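# Place each pallet ring flat on its size-matched holder

## Task

Take every ring off the pallet and set it lying flat on the pads of the holder whose size fits it (an inside-the-bore grip is an option). A ring counts only if it stays put on its own once the robot lets go.

## Robot and tools

Robot: one FANUC CRX arm with a single Robotiq 140 two-finger gripper. There is one arm, so every call carries one set of numbers for it.

Frame: the scene frame sits on the table top directly beneath the arm base. +z is up. Looking along +x, +y is to the left. The base may be slightly tilted against the table. Positions are in metres. Orientation is a quaternion written w first (qw, qx, qy, qz). On the gripper, +z runs out along the fingers and the fingers open and close along its y axis. end_effector_position is the point midway between the pads when shut. Closed fingertips extend about 33 mm past it, open ones about 9 mm. While closing, the tips travel roughly 24 mm further out from the arm, so keep that clearance above a surface. At long reach the reported hand position may be somewhat off.

The row: every command is a row of 10 numbers: x, y, z, qw, qx, qy, qz, position, force_limit, speed. The first seven are an absolute gripper pose in the scene frame (metres plus unit quaternion), not an offset. The last three each lie in [-1, 1]. position: +1 is fully open (140 mm), about -0.8 is where the pads touch, and -1 closes until blocked. force_limit: about 14 N at -1, 60 N at 0, 107 N at +1 on parts up to 40 mm wide. speed (finger): about 30 mm/s at -1, 140 at 0, 250 at +1. Resend the wanted quaternion in every row to hold an orientation; do not copy the drifting reported one.

execute_actions(actions): a list of actions. Each action is a table of 1 to 15 rows, one row per 1/30 s step; if shorter than 15, its final row is repeated to fill the action. An action is rejected if its target lies over 0.6 m from the gripper, on any gripper axis, at that action's start. If any action is malformed, or the first one fails that check against the latest reported state, nothing runs. An empty list simply returns state and images. Each step the commanded pose is clipped to within 70 mm and 16 degrees of the measured pose, so distant goals need several actions; position wins over orientation when both can't be met.

move(target, speed, stop_force, blocking): drives the gripper in a straight line toward one absolute pose given as a single 10-number row; the finger values are applied at the start. speed is path top speed in m/s, 0.002 to 0.5 (default 0.25), and turning is capped at twice that in rad/s. Paths run 0.5 to 10 s and are cut off at 10 s. The path ignores obstacles and the real hand can lag, wander, or overshoot the speed. stop_force (N, 20 to 80, only after 0.2 s of scene time) ends the path when the sensed push against the motion rises by that much for two steps; the arm then backs up two steps and holds. Use it with a very slow speed when probing for contact; the press can briefly reach double the setting. It is unreliable when the move also rotates, near stretched poses, or on fast moves, and must be omitted when pulling away from something being pressed. blocking=false returns after 0.5 s while motion continues (not allowed with stop_force); no other motion command is accepted until a result shows it ended, so use wait or stop. The move: line reports the ending: done, off_target, moving, held, fault, or contact (stop_force fired; takes priority). limits=paced means the pose was clipped; limits=held means a check blocked some steps, after which the arm may surge.

wait(seconds): 0 to 10 s, holding the last command; returns early if a running move finishes. stop: brakes the current move (needs braking room; fingers keep moving). zoom_image(camera, region): enlarges [x0, y0, x1, y1] pixels (max 504x504) from cam_head_left, cam_head_right, cam_high, cam_low (672x504) or cam_wrist (504x504). read_manual(section): licence texts only. finished_scene(scene): ends the current scene, given its number; irreversible, and the result says whether the goal held.

Results: the state line gives end_effector_position and end_effector_quat_wxyz. object_status: 0 moving, 1 blocked while opening, 2 blocked while closing (a grip), 3 reached the target or pads met (a thin item may still be held). After closing with position -1, confirm 2. Stalled fingers stay until position changes by 0.01 or more, or the object slips. To squeeze harder, raise force_limit and switch position between -1 and -0.98. position_measured is in counts: 3 open, 230 pads meeting, not linear. "Hand target" is the pose currently pursued. "pose unreachable" means the clearance check (which counts the mount under the base) altered or blocked a command. Flange force is an approximate outside force, including held weight; "no reading" means no estimate. Action results also list step readings, with HELD marking held-back steps. MOTOR HOT warns of overheating; holding loads heats motors.

Joint ranges (rad): waist ±3.491, shoulder ±3.140, elbow -1.187 to 4.328, forearm roll ±3.316, wrist pitch ±3.140, wrist roll ±3.927. Load limits: 140 N m for waist, shoulder, elbow; 35.2 N m for the three wrist joints, held weight included.

Avoid: a joint torque over its limit or any external force of 150 N triggers a fault stop of 10 s that skips the rest of the call. The arm is stiff, so aiming even slightly past a firm contact can fault. Approach slowly. Never push or drop anything off the table. Avoid drops, slips, slams and hard presses. Brief tugs on held parts or pushes on loose ones may happen. Smooth, quick, low-effort motion is preferred.

Each tool is called after "Emit:" by a JSON object that holds its "api" and its "payload".

## Session

Emit:
{"api": "execute_actions", "payload": {"actions": []}}

Scene clock: 0.00 s.
end_effector_position=(+0.1594, +0.3103, +0.2445) position_measured=3 object_status=3 end_effector_quat_wxyz=(-0.227, -0.164, +0.688, +0.669)
Joint positions: [ 0.027  1.292 -0.094 -1.223 -1.711 -0.175]
Joint velocities: [-0.     0.001  0.     0.001  0.    -0.001]
Flange force (N, the push that the arm receives, along the gripper's own x y z axes): no reading
Hand target: +0.159, +0.310, +0.244; -0.227, -0.164, +0.688, +0.669

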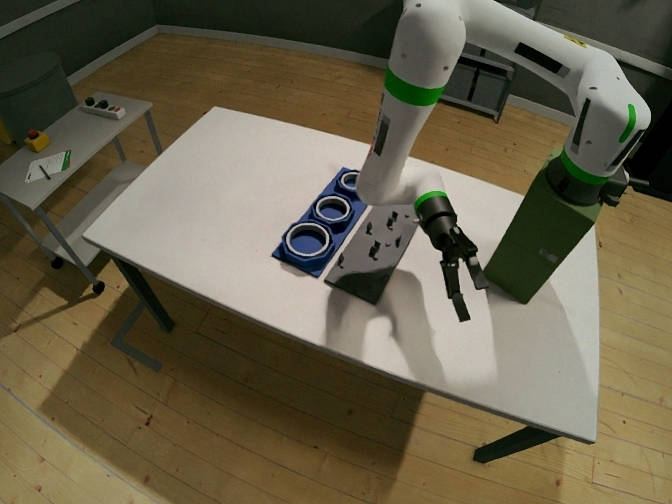

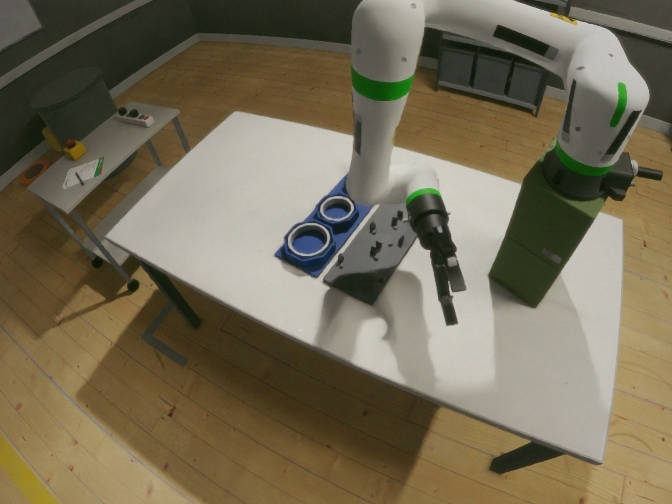

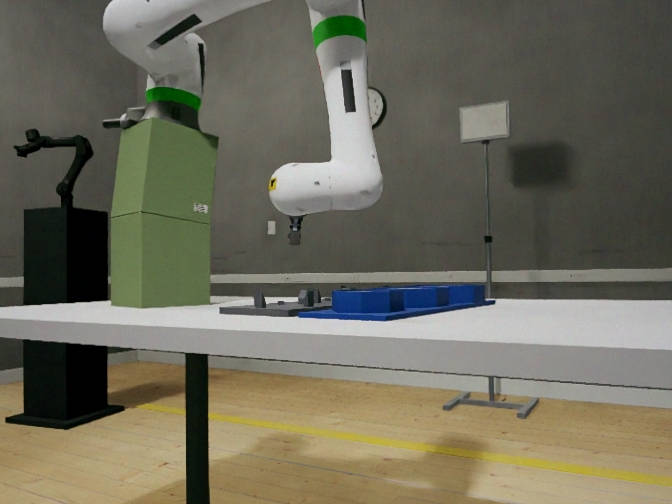

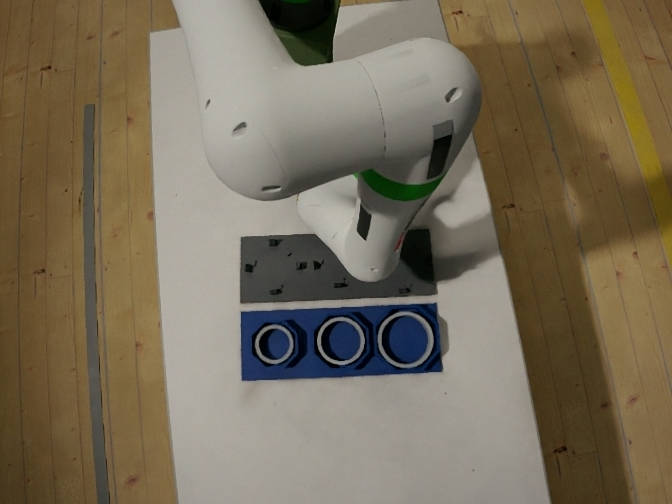

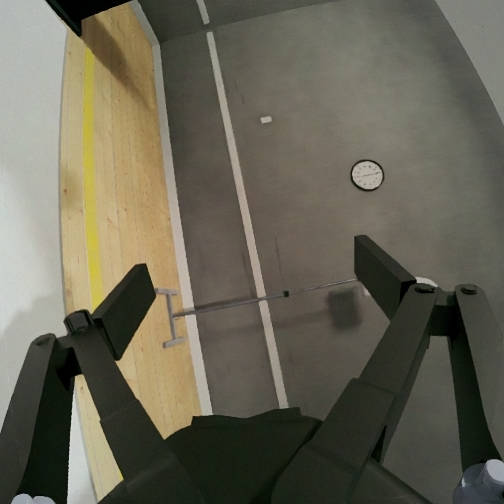

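Emit:
{"api": "move", "payload": {"target": [0.5,0.05,0.35,0,0,1,0,-1,0,1]}}

Scene clock: 5.70 s.
end_effector_position=(+0.4981, +0.0488, +0.3473) position_measured=233 object_status=3 end_effector_quat_wxyz=(-0.002, -0.001, +1.000, -0.002)
Joint positions: [ 0.129  0.311 -0.292 -0.119 -0.907 -1.797]
Joint velocities: [-0.     0.001 -0.001  0.     0.    -0.002]
Flange force (N, the push that the arm receives, along the gripper's own x y z axes): [1.6 1.9 -2.9]
Hand target: +0.498, +0.049, +0.347; -0.002, -0.001, +1.000, -0.002
Off the commanded pose: 0.003 m, 0 deg.
move: done

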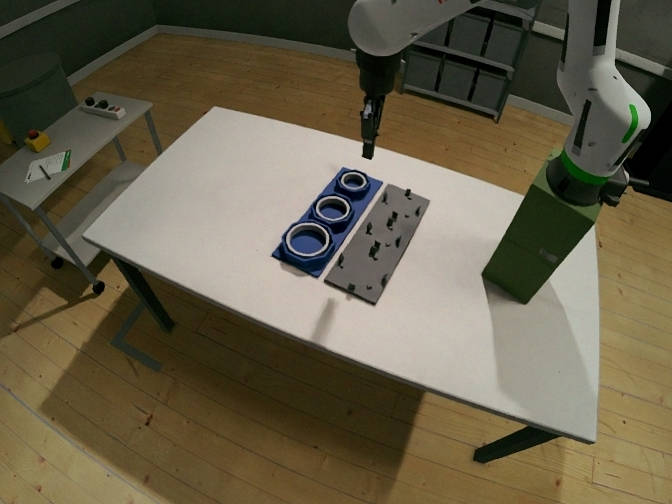

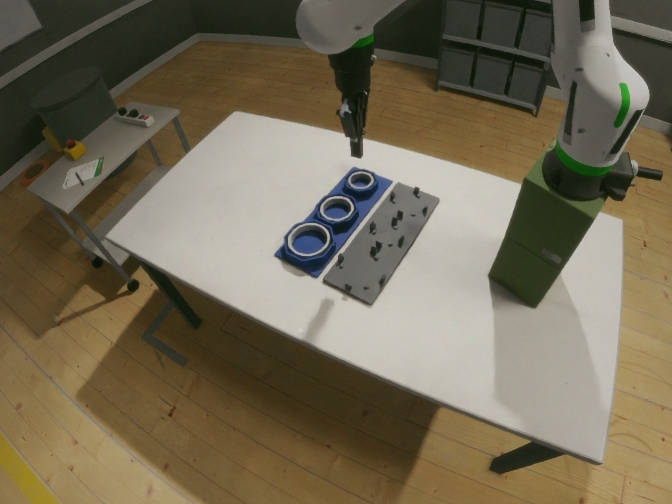

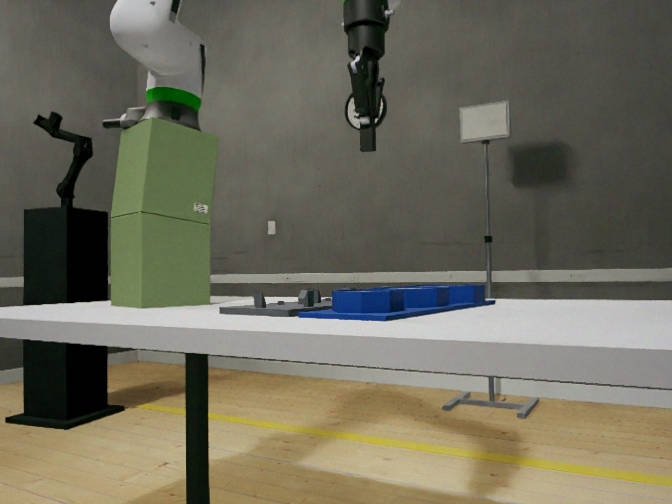

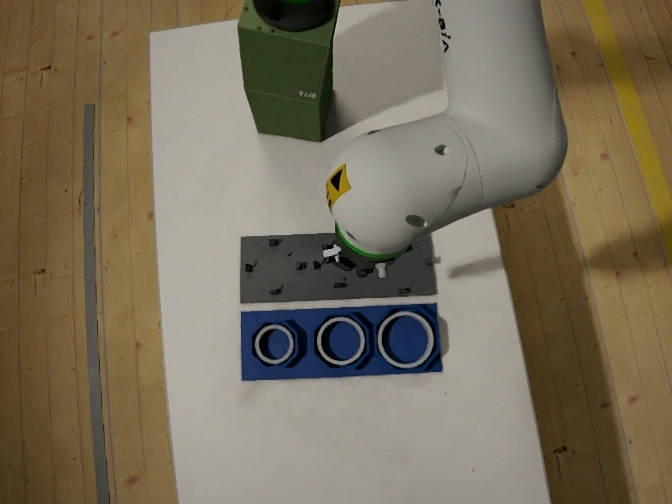

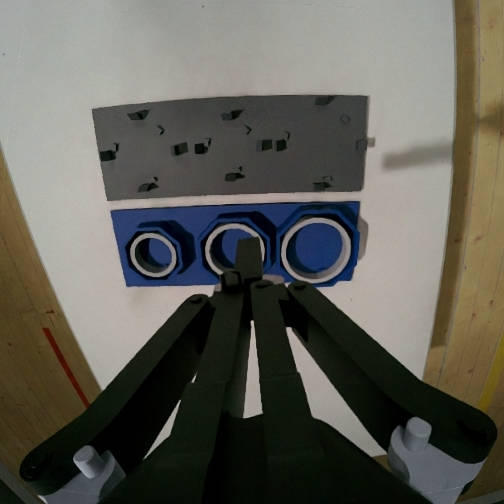

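Emit:
{"api": "move", "payload": {"target": [0.58,0.03,0.12,0,0,1,0,-1,0,1]}}

Scene clock: 13.73 s.
end_effector_position=(+0.5795, +0.0299, +0.1202) position_measured=233 object_status=3 end_effector_quat_wxyz=(+0.000, +0.000, +1.000, +0.000)
Joint positions: [ 0.088  0.878 -0.029 -0.177 -0.606 -1.688]
Joint velocities: [ 0.     0.002  0.001 -0.    -0.     0.001]
Flange force (N, the push that the arm receives, along the gripper's own x y z axes): [0.6 1.4 -3.1]
Hand target: +0.579, +0.030, +0.120; -0.000, +0.000, +1.000, +0.000
Off the commanded pose: 0.001 m, 0 deg.
move: done

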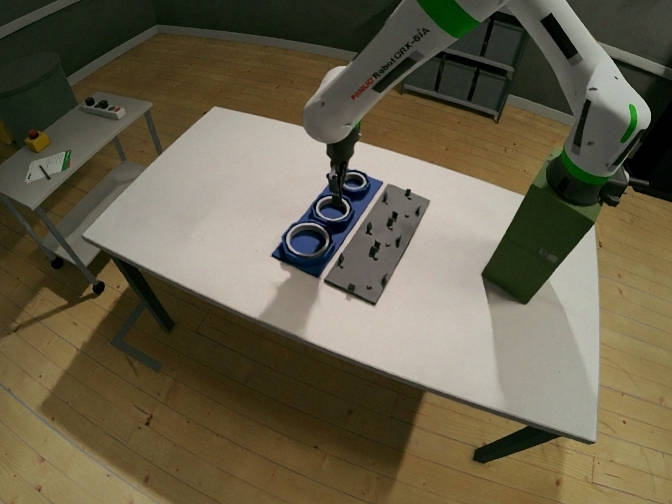

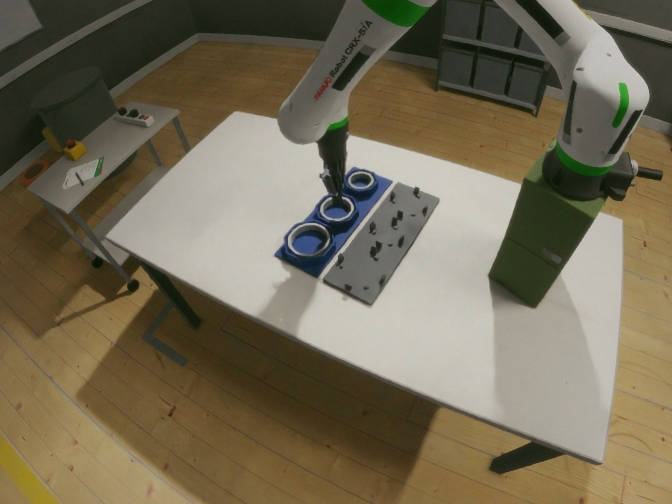

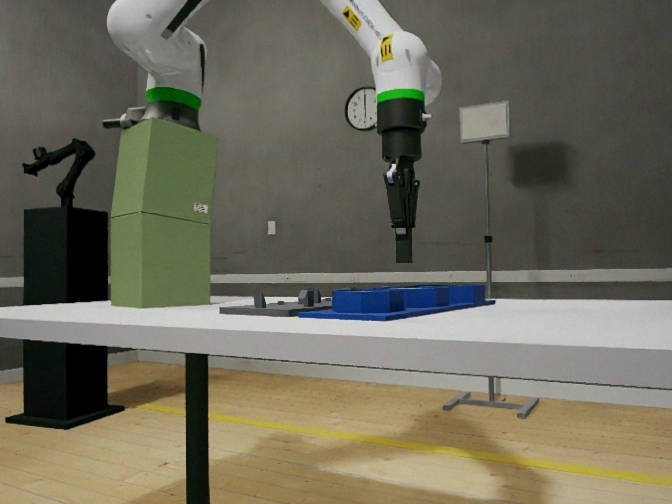

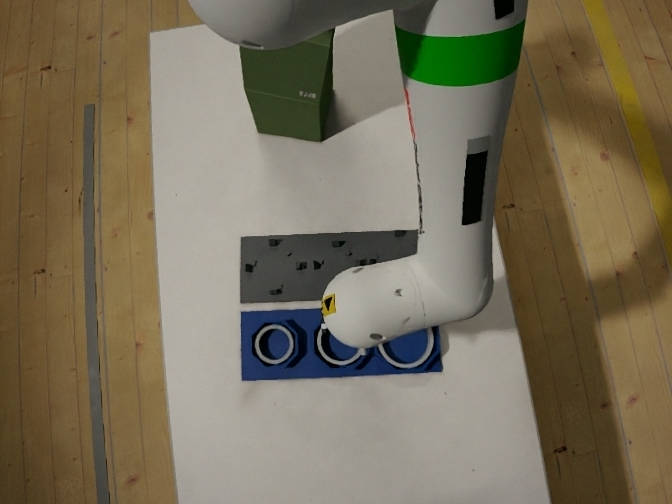

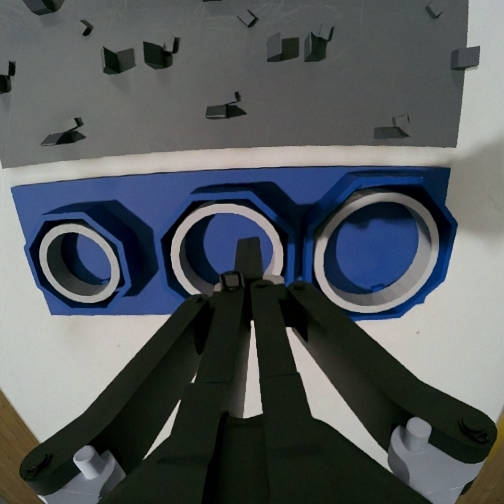

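Emit:
{"api": "move", "payload": {"target": [0.6,0.015,0.07,0,0,1,0,-0.2,0,1], "speed": 0.1}}

Scene clock: 18.70 s.
end_effector_position=(+0.6000, +0.0151, +0.0700) position_measured=154 object_status=3 end_effector_quat_wxyz=(+0.000, -0.000, +1.000, +0.000)
Joint positions: [ 0.063  1.012  0.08  -0.185 -0.585 -1.654]
Joint velocities: [-0.     0.001  0.    -0.001 -0.    -0.002]
Flange force (N, the push that the arm receives, along the gripper's own x y z axes): [-1.0 1.0 -2.7]
Hand target: +0.600, +0.015, +0.070; -0.000, +0.000, +1.000, +0.000
Off the commanded pose: 0.000 m, 0 deg.
move: done

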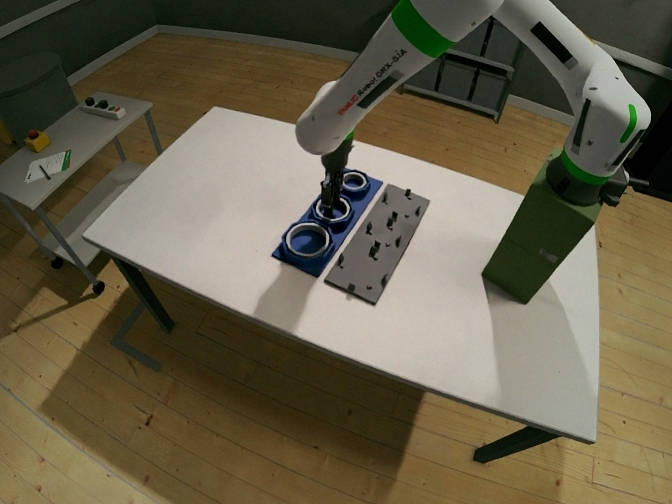

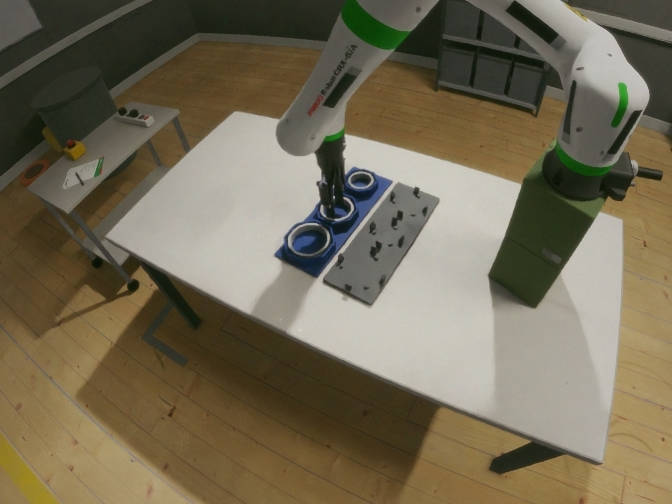

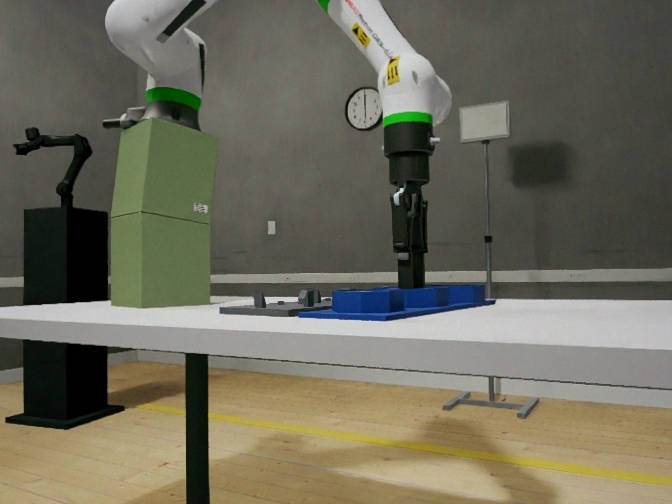

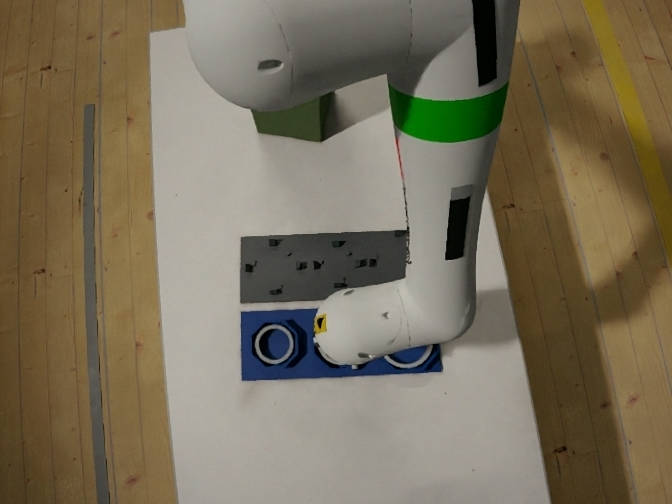

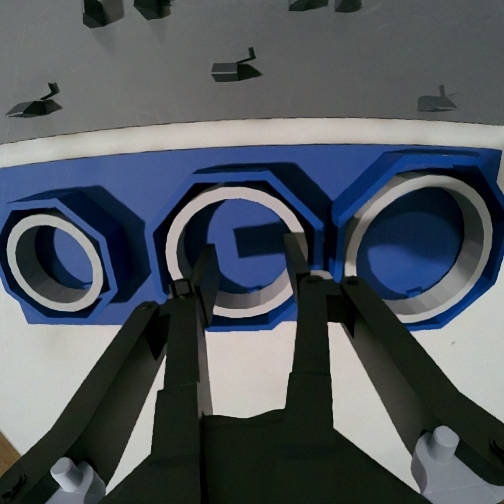

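Emit:
{"api": "move", "payload": {"target": [0.597,0.003,0.07,0,0,1,0,-0.2,0,1], "speed": 0.1}}

Emit:
{"api": "move", "payload": {"target": [0.597,0.003,0.042,0,0,1,0,-0.2,0,1], "speed": 0.04, "stop_force": 20}}

Emit:
{"api": "move", "payload": {"target": [0.597,0.003,0.042,0,0,1,0,1,0.3,-0.5]}}

Scene clock: 22.83 s.
end_effector_position=(+0.5970, +0.0031, +0.0700) position_measured=154 object_status=3 end_effector_quat_wxyz=(-0.000, -0.000, +1.000, +0.000)
Joint positions: [ 0.044  1.011  0.072 -0.188 -0.58  -1.631]
Joint velocities: [ 0.001 -0.001  0.    -0.002 -0.     0.   ]
Flange force (N, the push that the arm receives, along the gripper's own x y z axes): [-0.4 0.9 -2.3]
Hand target: +0.597, +0.003, +0.070; -0.000, +0.000, +1.000, +0.000
Off the commanded pose: 0.000 m, 0 deg.
move: done

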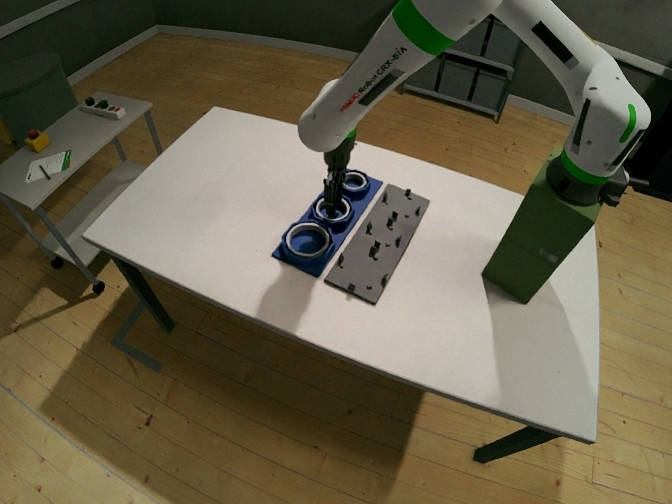

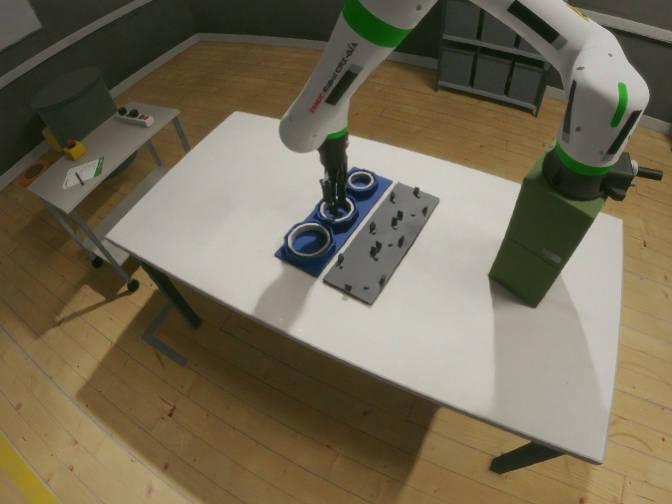

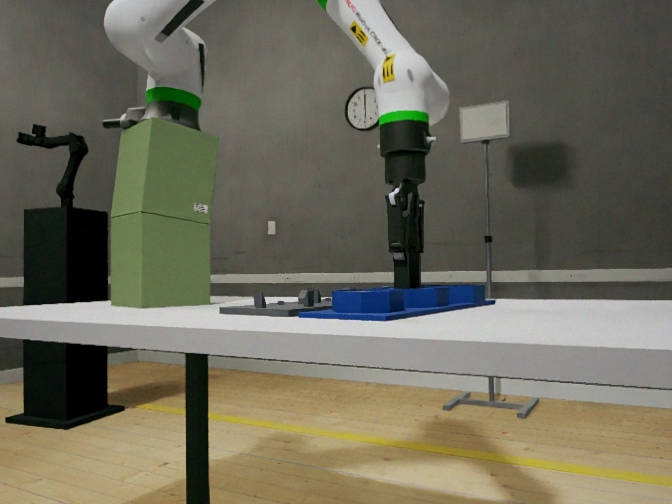

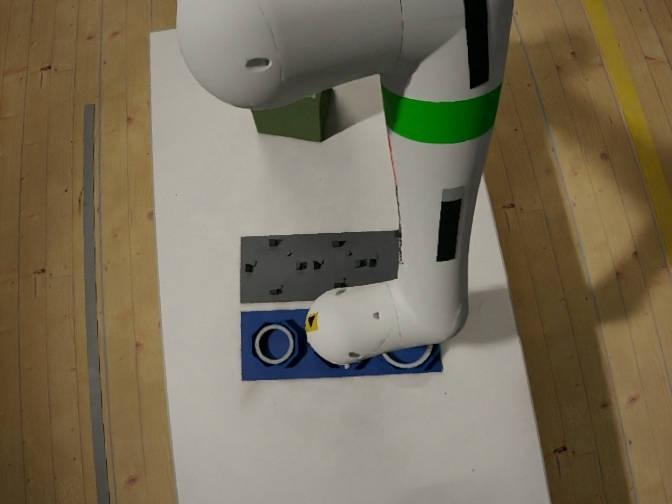

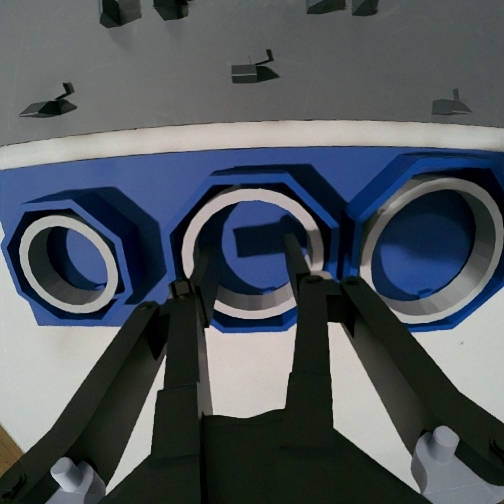

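Scene clock: 23.80 s.
end_effector_position=(+0.5970, +0.0030, +0.0421) position_measured=154 object_status=3 end_effector_quat_wxyz=(+0.000, +0.000, +1.000, -0.000)
Joint positions: [ 0.049  1.069  0.103 -0.196 -0.552 -1.626]
Joint velocities: [ 0.     0.001  0.001  0.     0.    -0.001]
Flange force (N, the push that the arm receives, along the gripper's own x y z axes): [-1.4 0.5 -2.5]
Hand target: +0.597, +0.003, +0.042; +0.000, +0.000, +1.000, -0.000
Off the commanded pose: 0.000 m, 0 deg.
move: done

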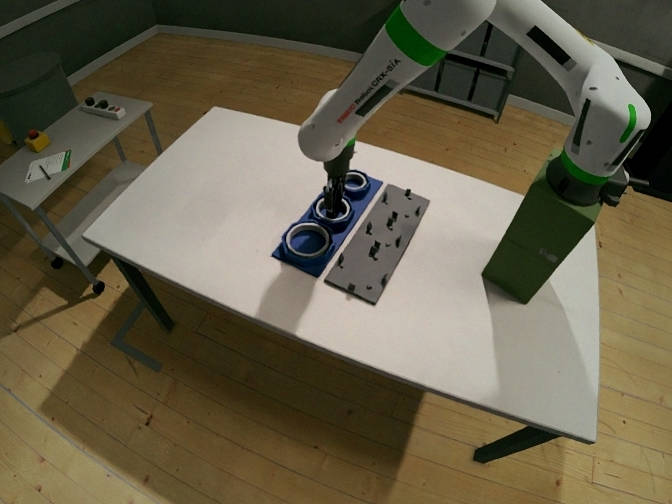

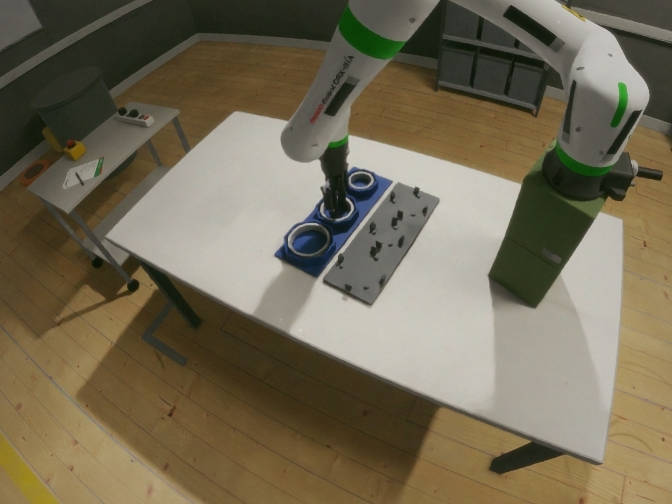

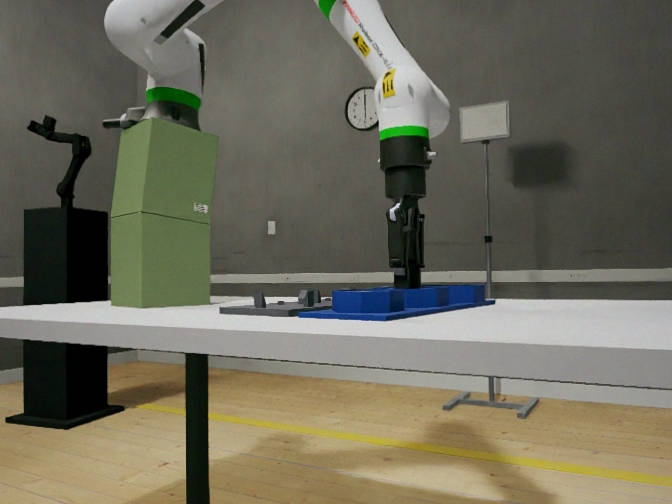

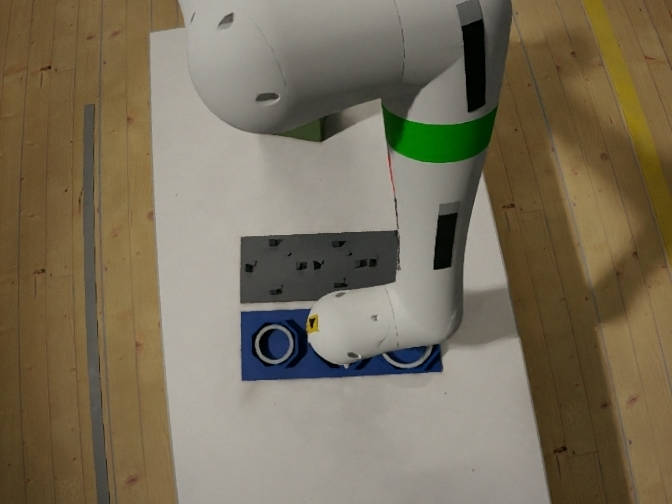

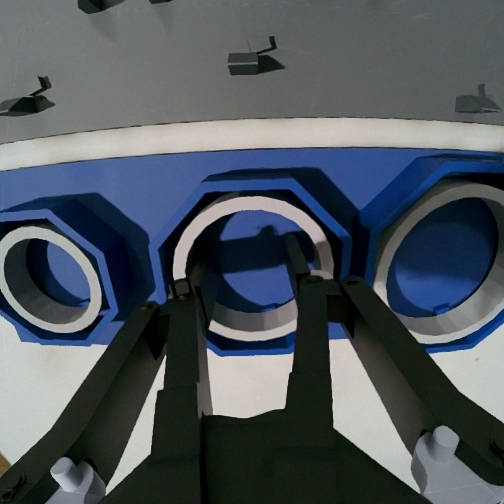

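Scene clock: 24.50 s.
end_effector_position=(+0.5970, +0.0032, +0.0420) position_measured=117 object_status=1 end_effector_quat_wxyz=(-0.000, -0.000, +1.000, +0.000)
Joint positions: [ 0.049  1.069  0.103 -0.196 -0.552 -1.626]
Joint velocities: [ 0.    -0.    -0.001  0.002 -0.    -0.001]
Flange force (N, the push that the arm receives, along the gripper's own x y z axes): [-2.0 1.2 1.9]
Hand target: +0.597, +0.003, +0.042; +0.000, -0.000, +1.000, +0.000
Off the commanded pose: 0.000 m, 0 deg.
move: done

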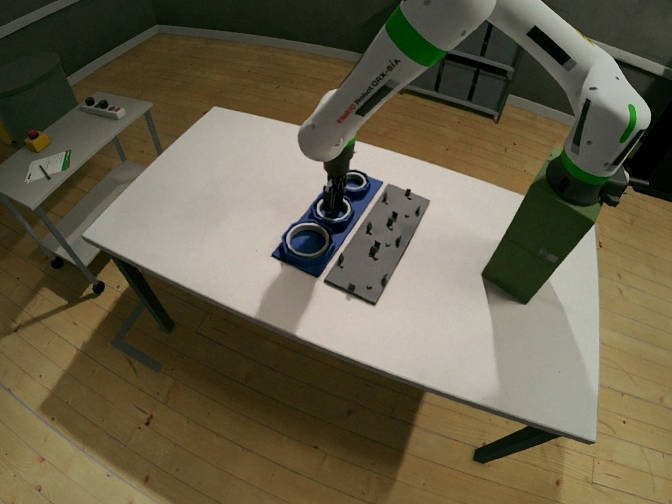

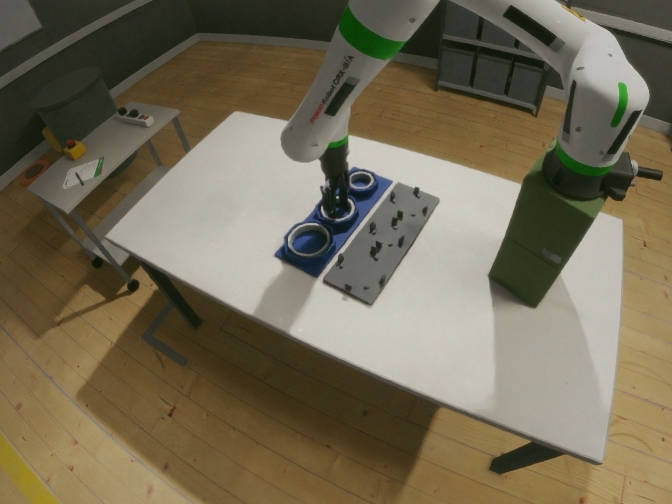

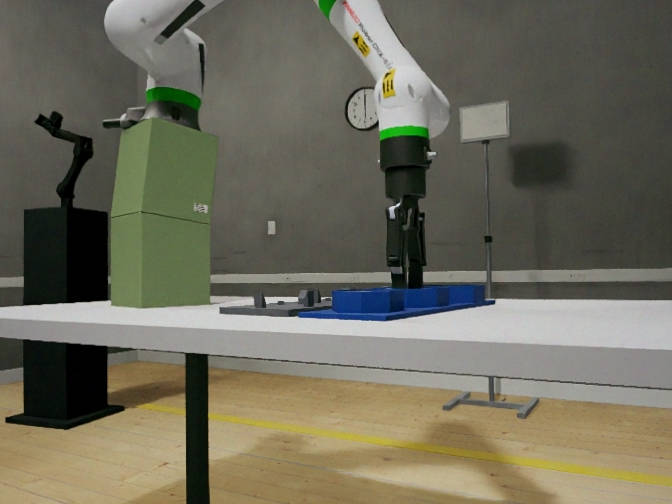

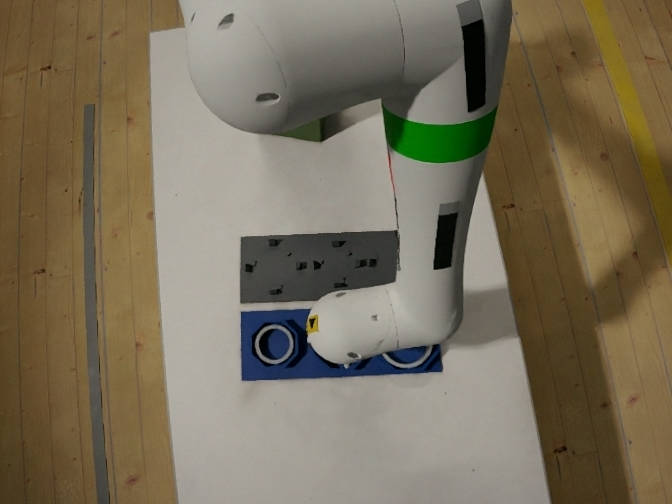

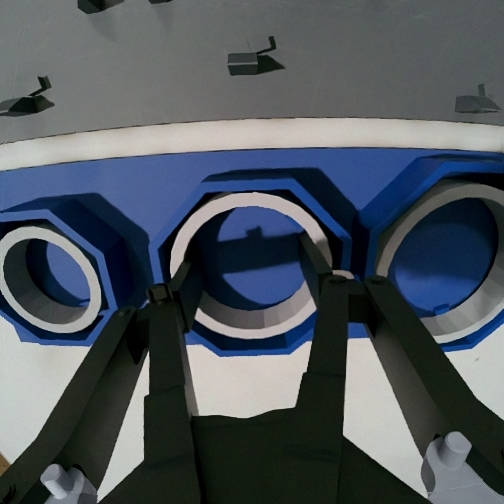

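Emit:
{"api": "move", "payload": {"target": [0.597,0.003,0.11,0,0,1,0,1,0.3,-0.5], "speed": 0.1}}

Emit:
{"api": "move", "payload": {"target": [0.42,-0.147,0.1,0,0,1,0,1,0.3,-0.5], "speed": 0.2}}

Scene clock: 28.07 s.
end_effector_position=(+0.5971, +0.0030, +0.1099) position_measured=117 object_status=1 end_effector_quat_wxyz=(-0.000, -0.000, +1.000, +0.000)
Joint positions: [ 0.038  0.929  0.037 -0.176 -0.626 -1.639]
Joint velocities: [-0.    -0.001 -0.     0.    -0.001  0.002]
Flange force (N, the push that the arm receives, along the gripper's own x y z axes): [0.5 1.6 0.2]
Hand target: +0.597, +0.003, +0.110; -0.000, -0.000, +1.000, +0.000
Off the commanded pose: 0.000 m, 0 deg.
move: done

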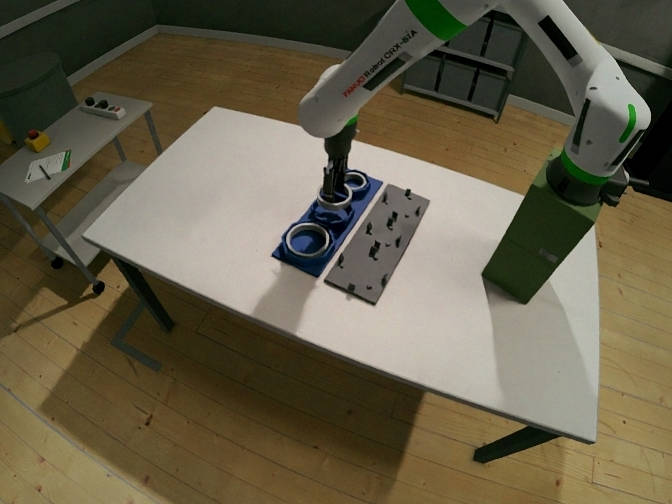

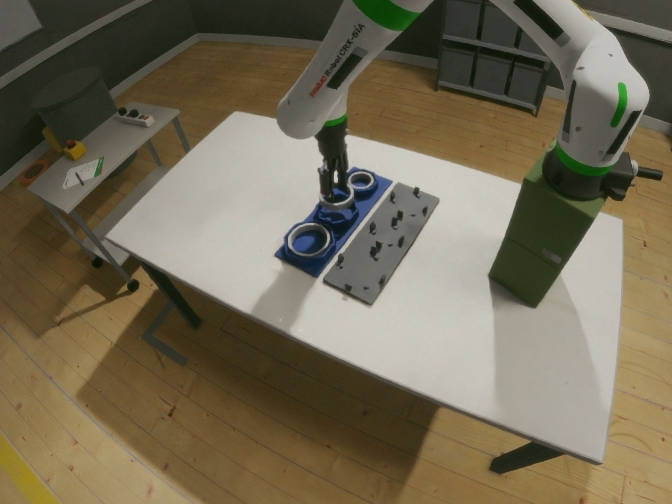

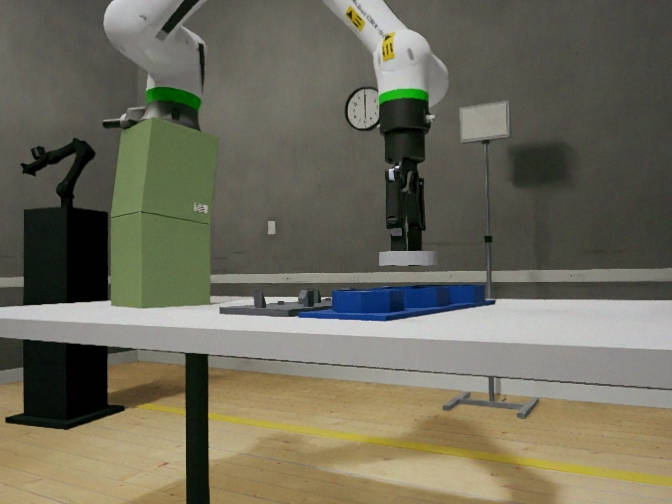

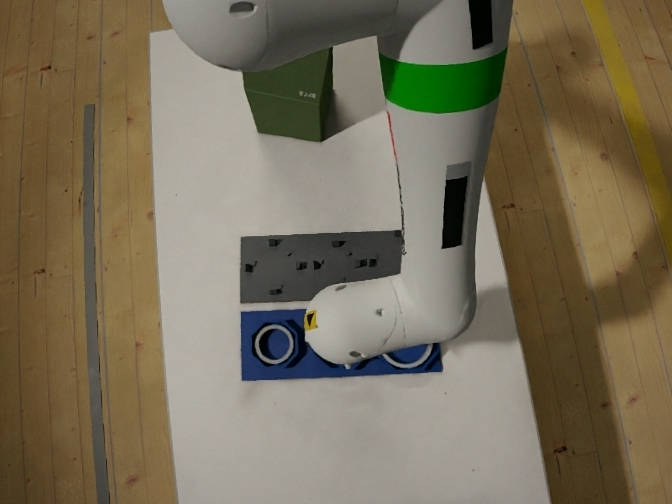

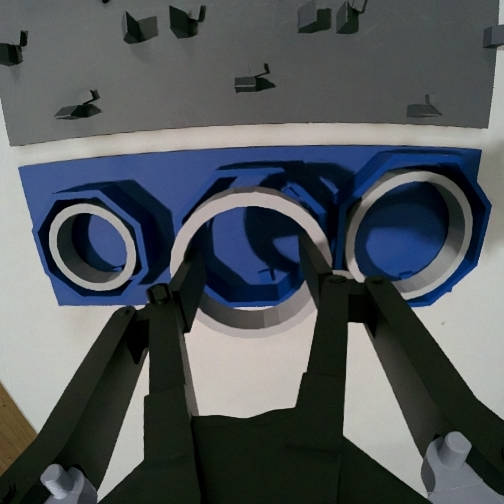

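Scene clock: 29.63 s.
end_effector_position=(+0.4197, -0.1456, +0.1005) position_measured=117 object_status=1 end_effector_quat_wxyz=(+0.000, +0.000, +1.000, +0.001)
Joint positions: [-0.239  0.829 -0.353 -0.324 -0.378 -1.202]
Joint velocities: [-0.001 -0.    -0.001  0.     0.     0.002]
Flange force (N, the push that the arm receives, along the gripper's own x y z axes): [-1.1 1.4 3.2]
Hand target: +0.420, -0.146, +0.100; +0.000, +0.000, +1.000, +0.001
Off the commanded pose: 0.002 m, 0 deg.
move: done

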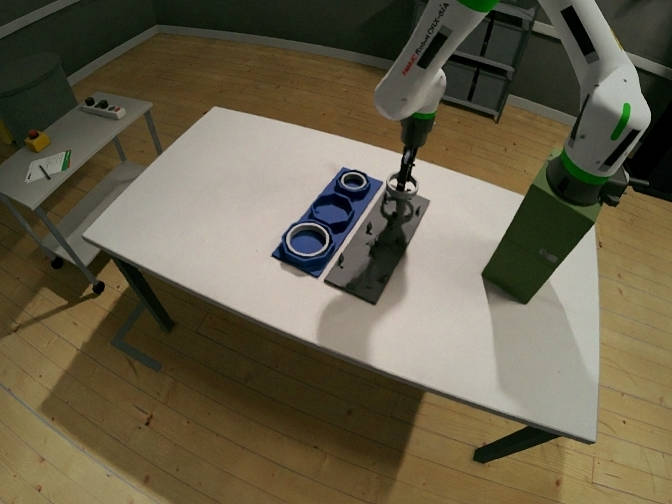

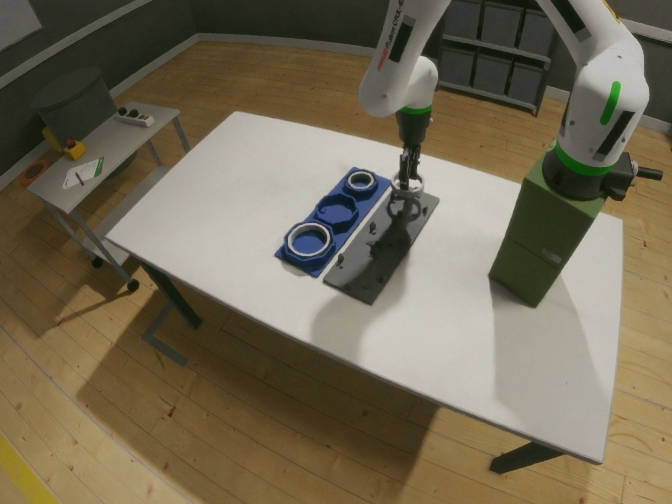

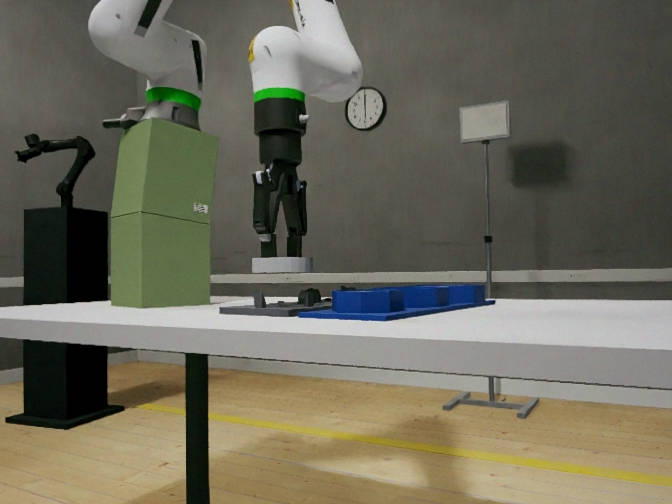

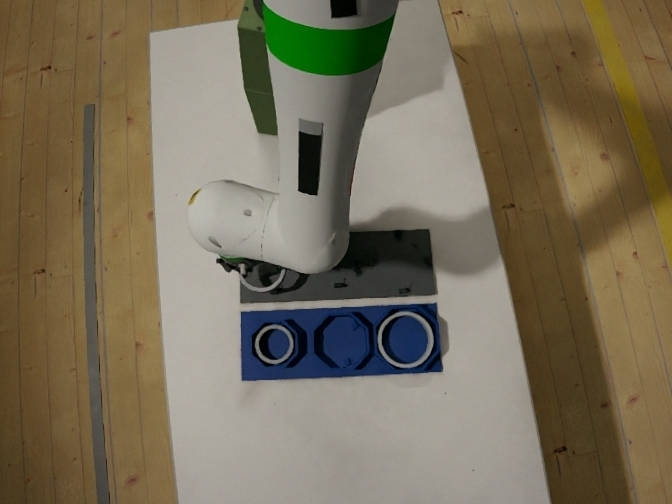

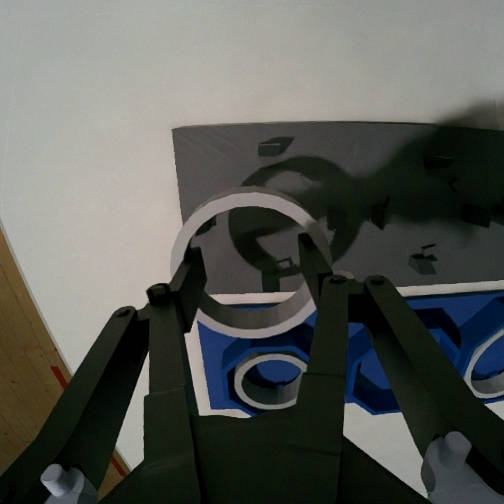

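Emit:
{"api": "move", "payload": {"target": [0.402,-0.132,0.08,0,0,1,0,1,0.3,-0.5], "speed": 0.08}}

Scene clock: 33.47 s.
end_effector_position=(+0.4020, -0.1320, +0.0801) position_measured=117 object_status=1 end_effector_quat_wxyz=(+0.000, +0.000, +1.000, -0.000)
Joint positions: [-0.207  0.863 -0.379 -0.375 -0.317 -1.179]
Joint velocities: [ 0.     0.    -0.    -0.001  0.001 -0.001]
Flange force (N, the push that the arm receives, along the gripper's own x y z axes): [-0.6 2.1 2.2]
Hand target: +0.402, -0.132, +0.080; +0.000, +0.000, +1.000, -0.000
Off the commanded pose: 0.000 m, 0 deg.
move: done

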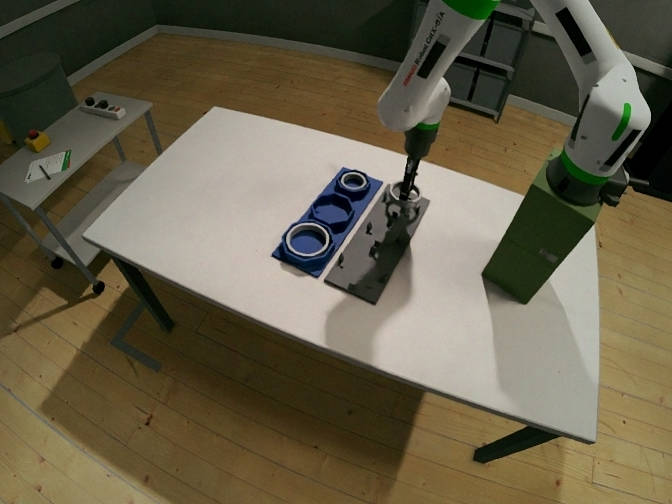

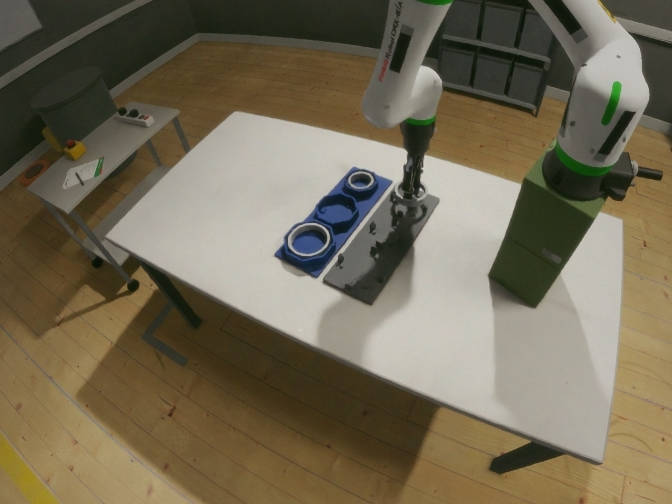

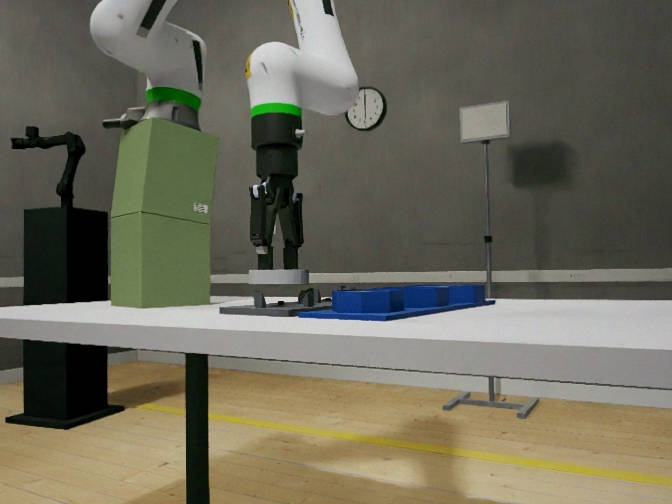

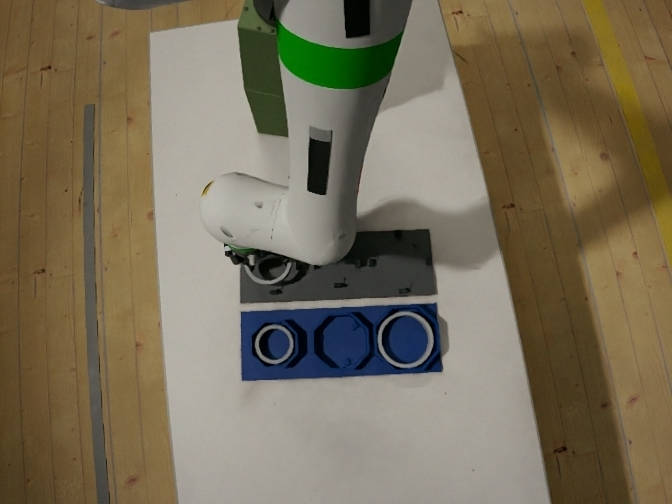

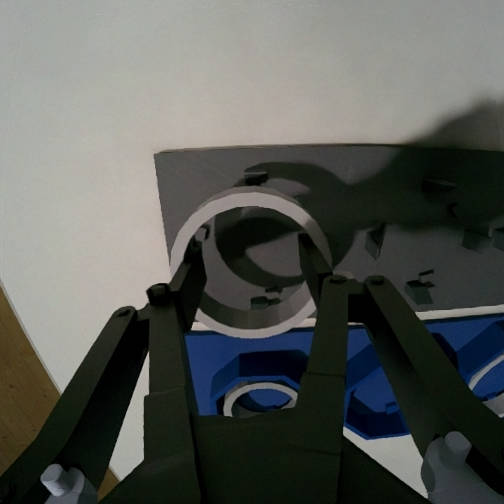

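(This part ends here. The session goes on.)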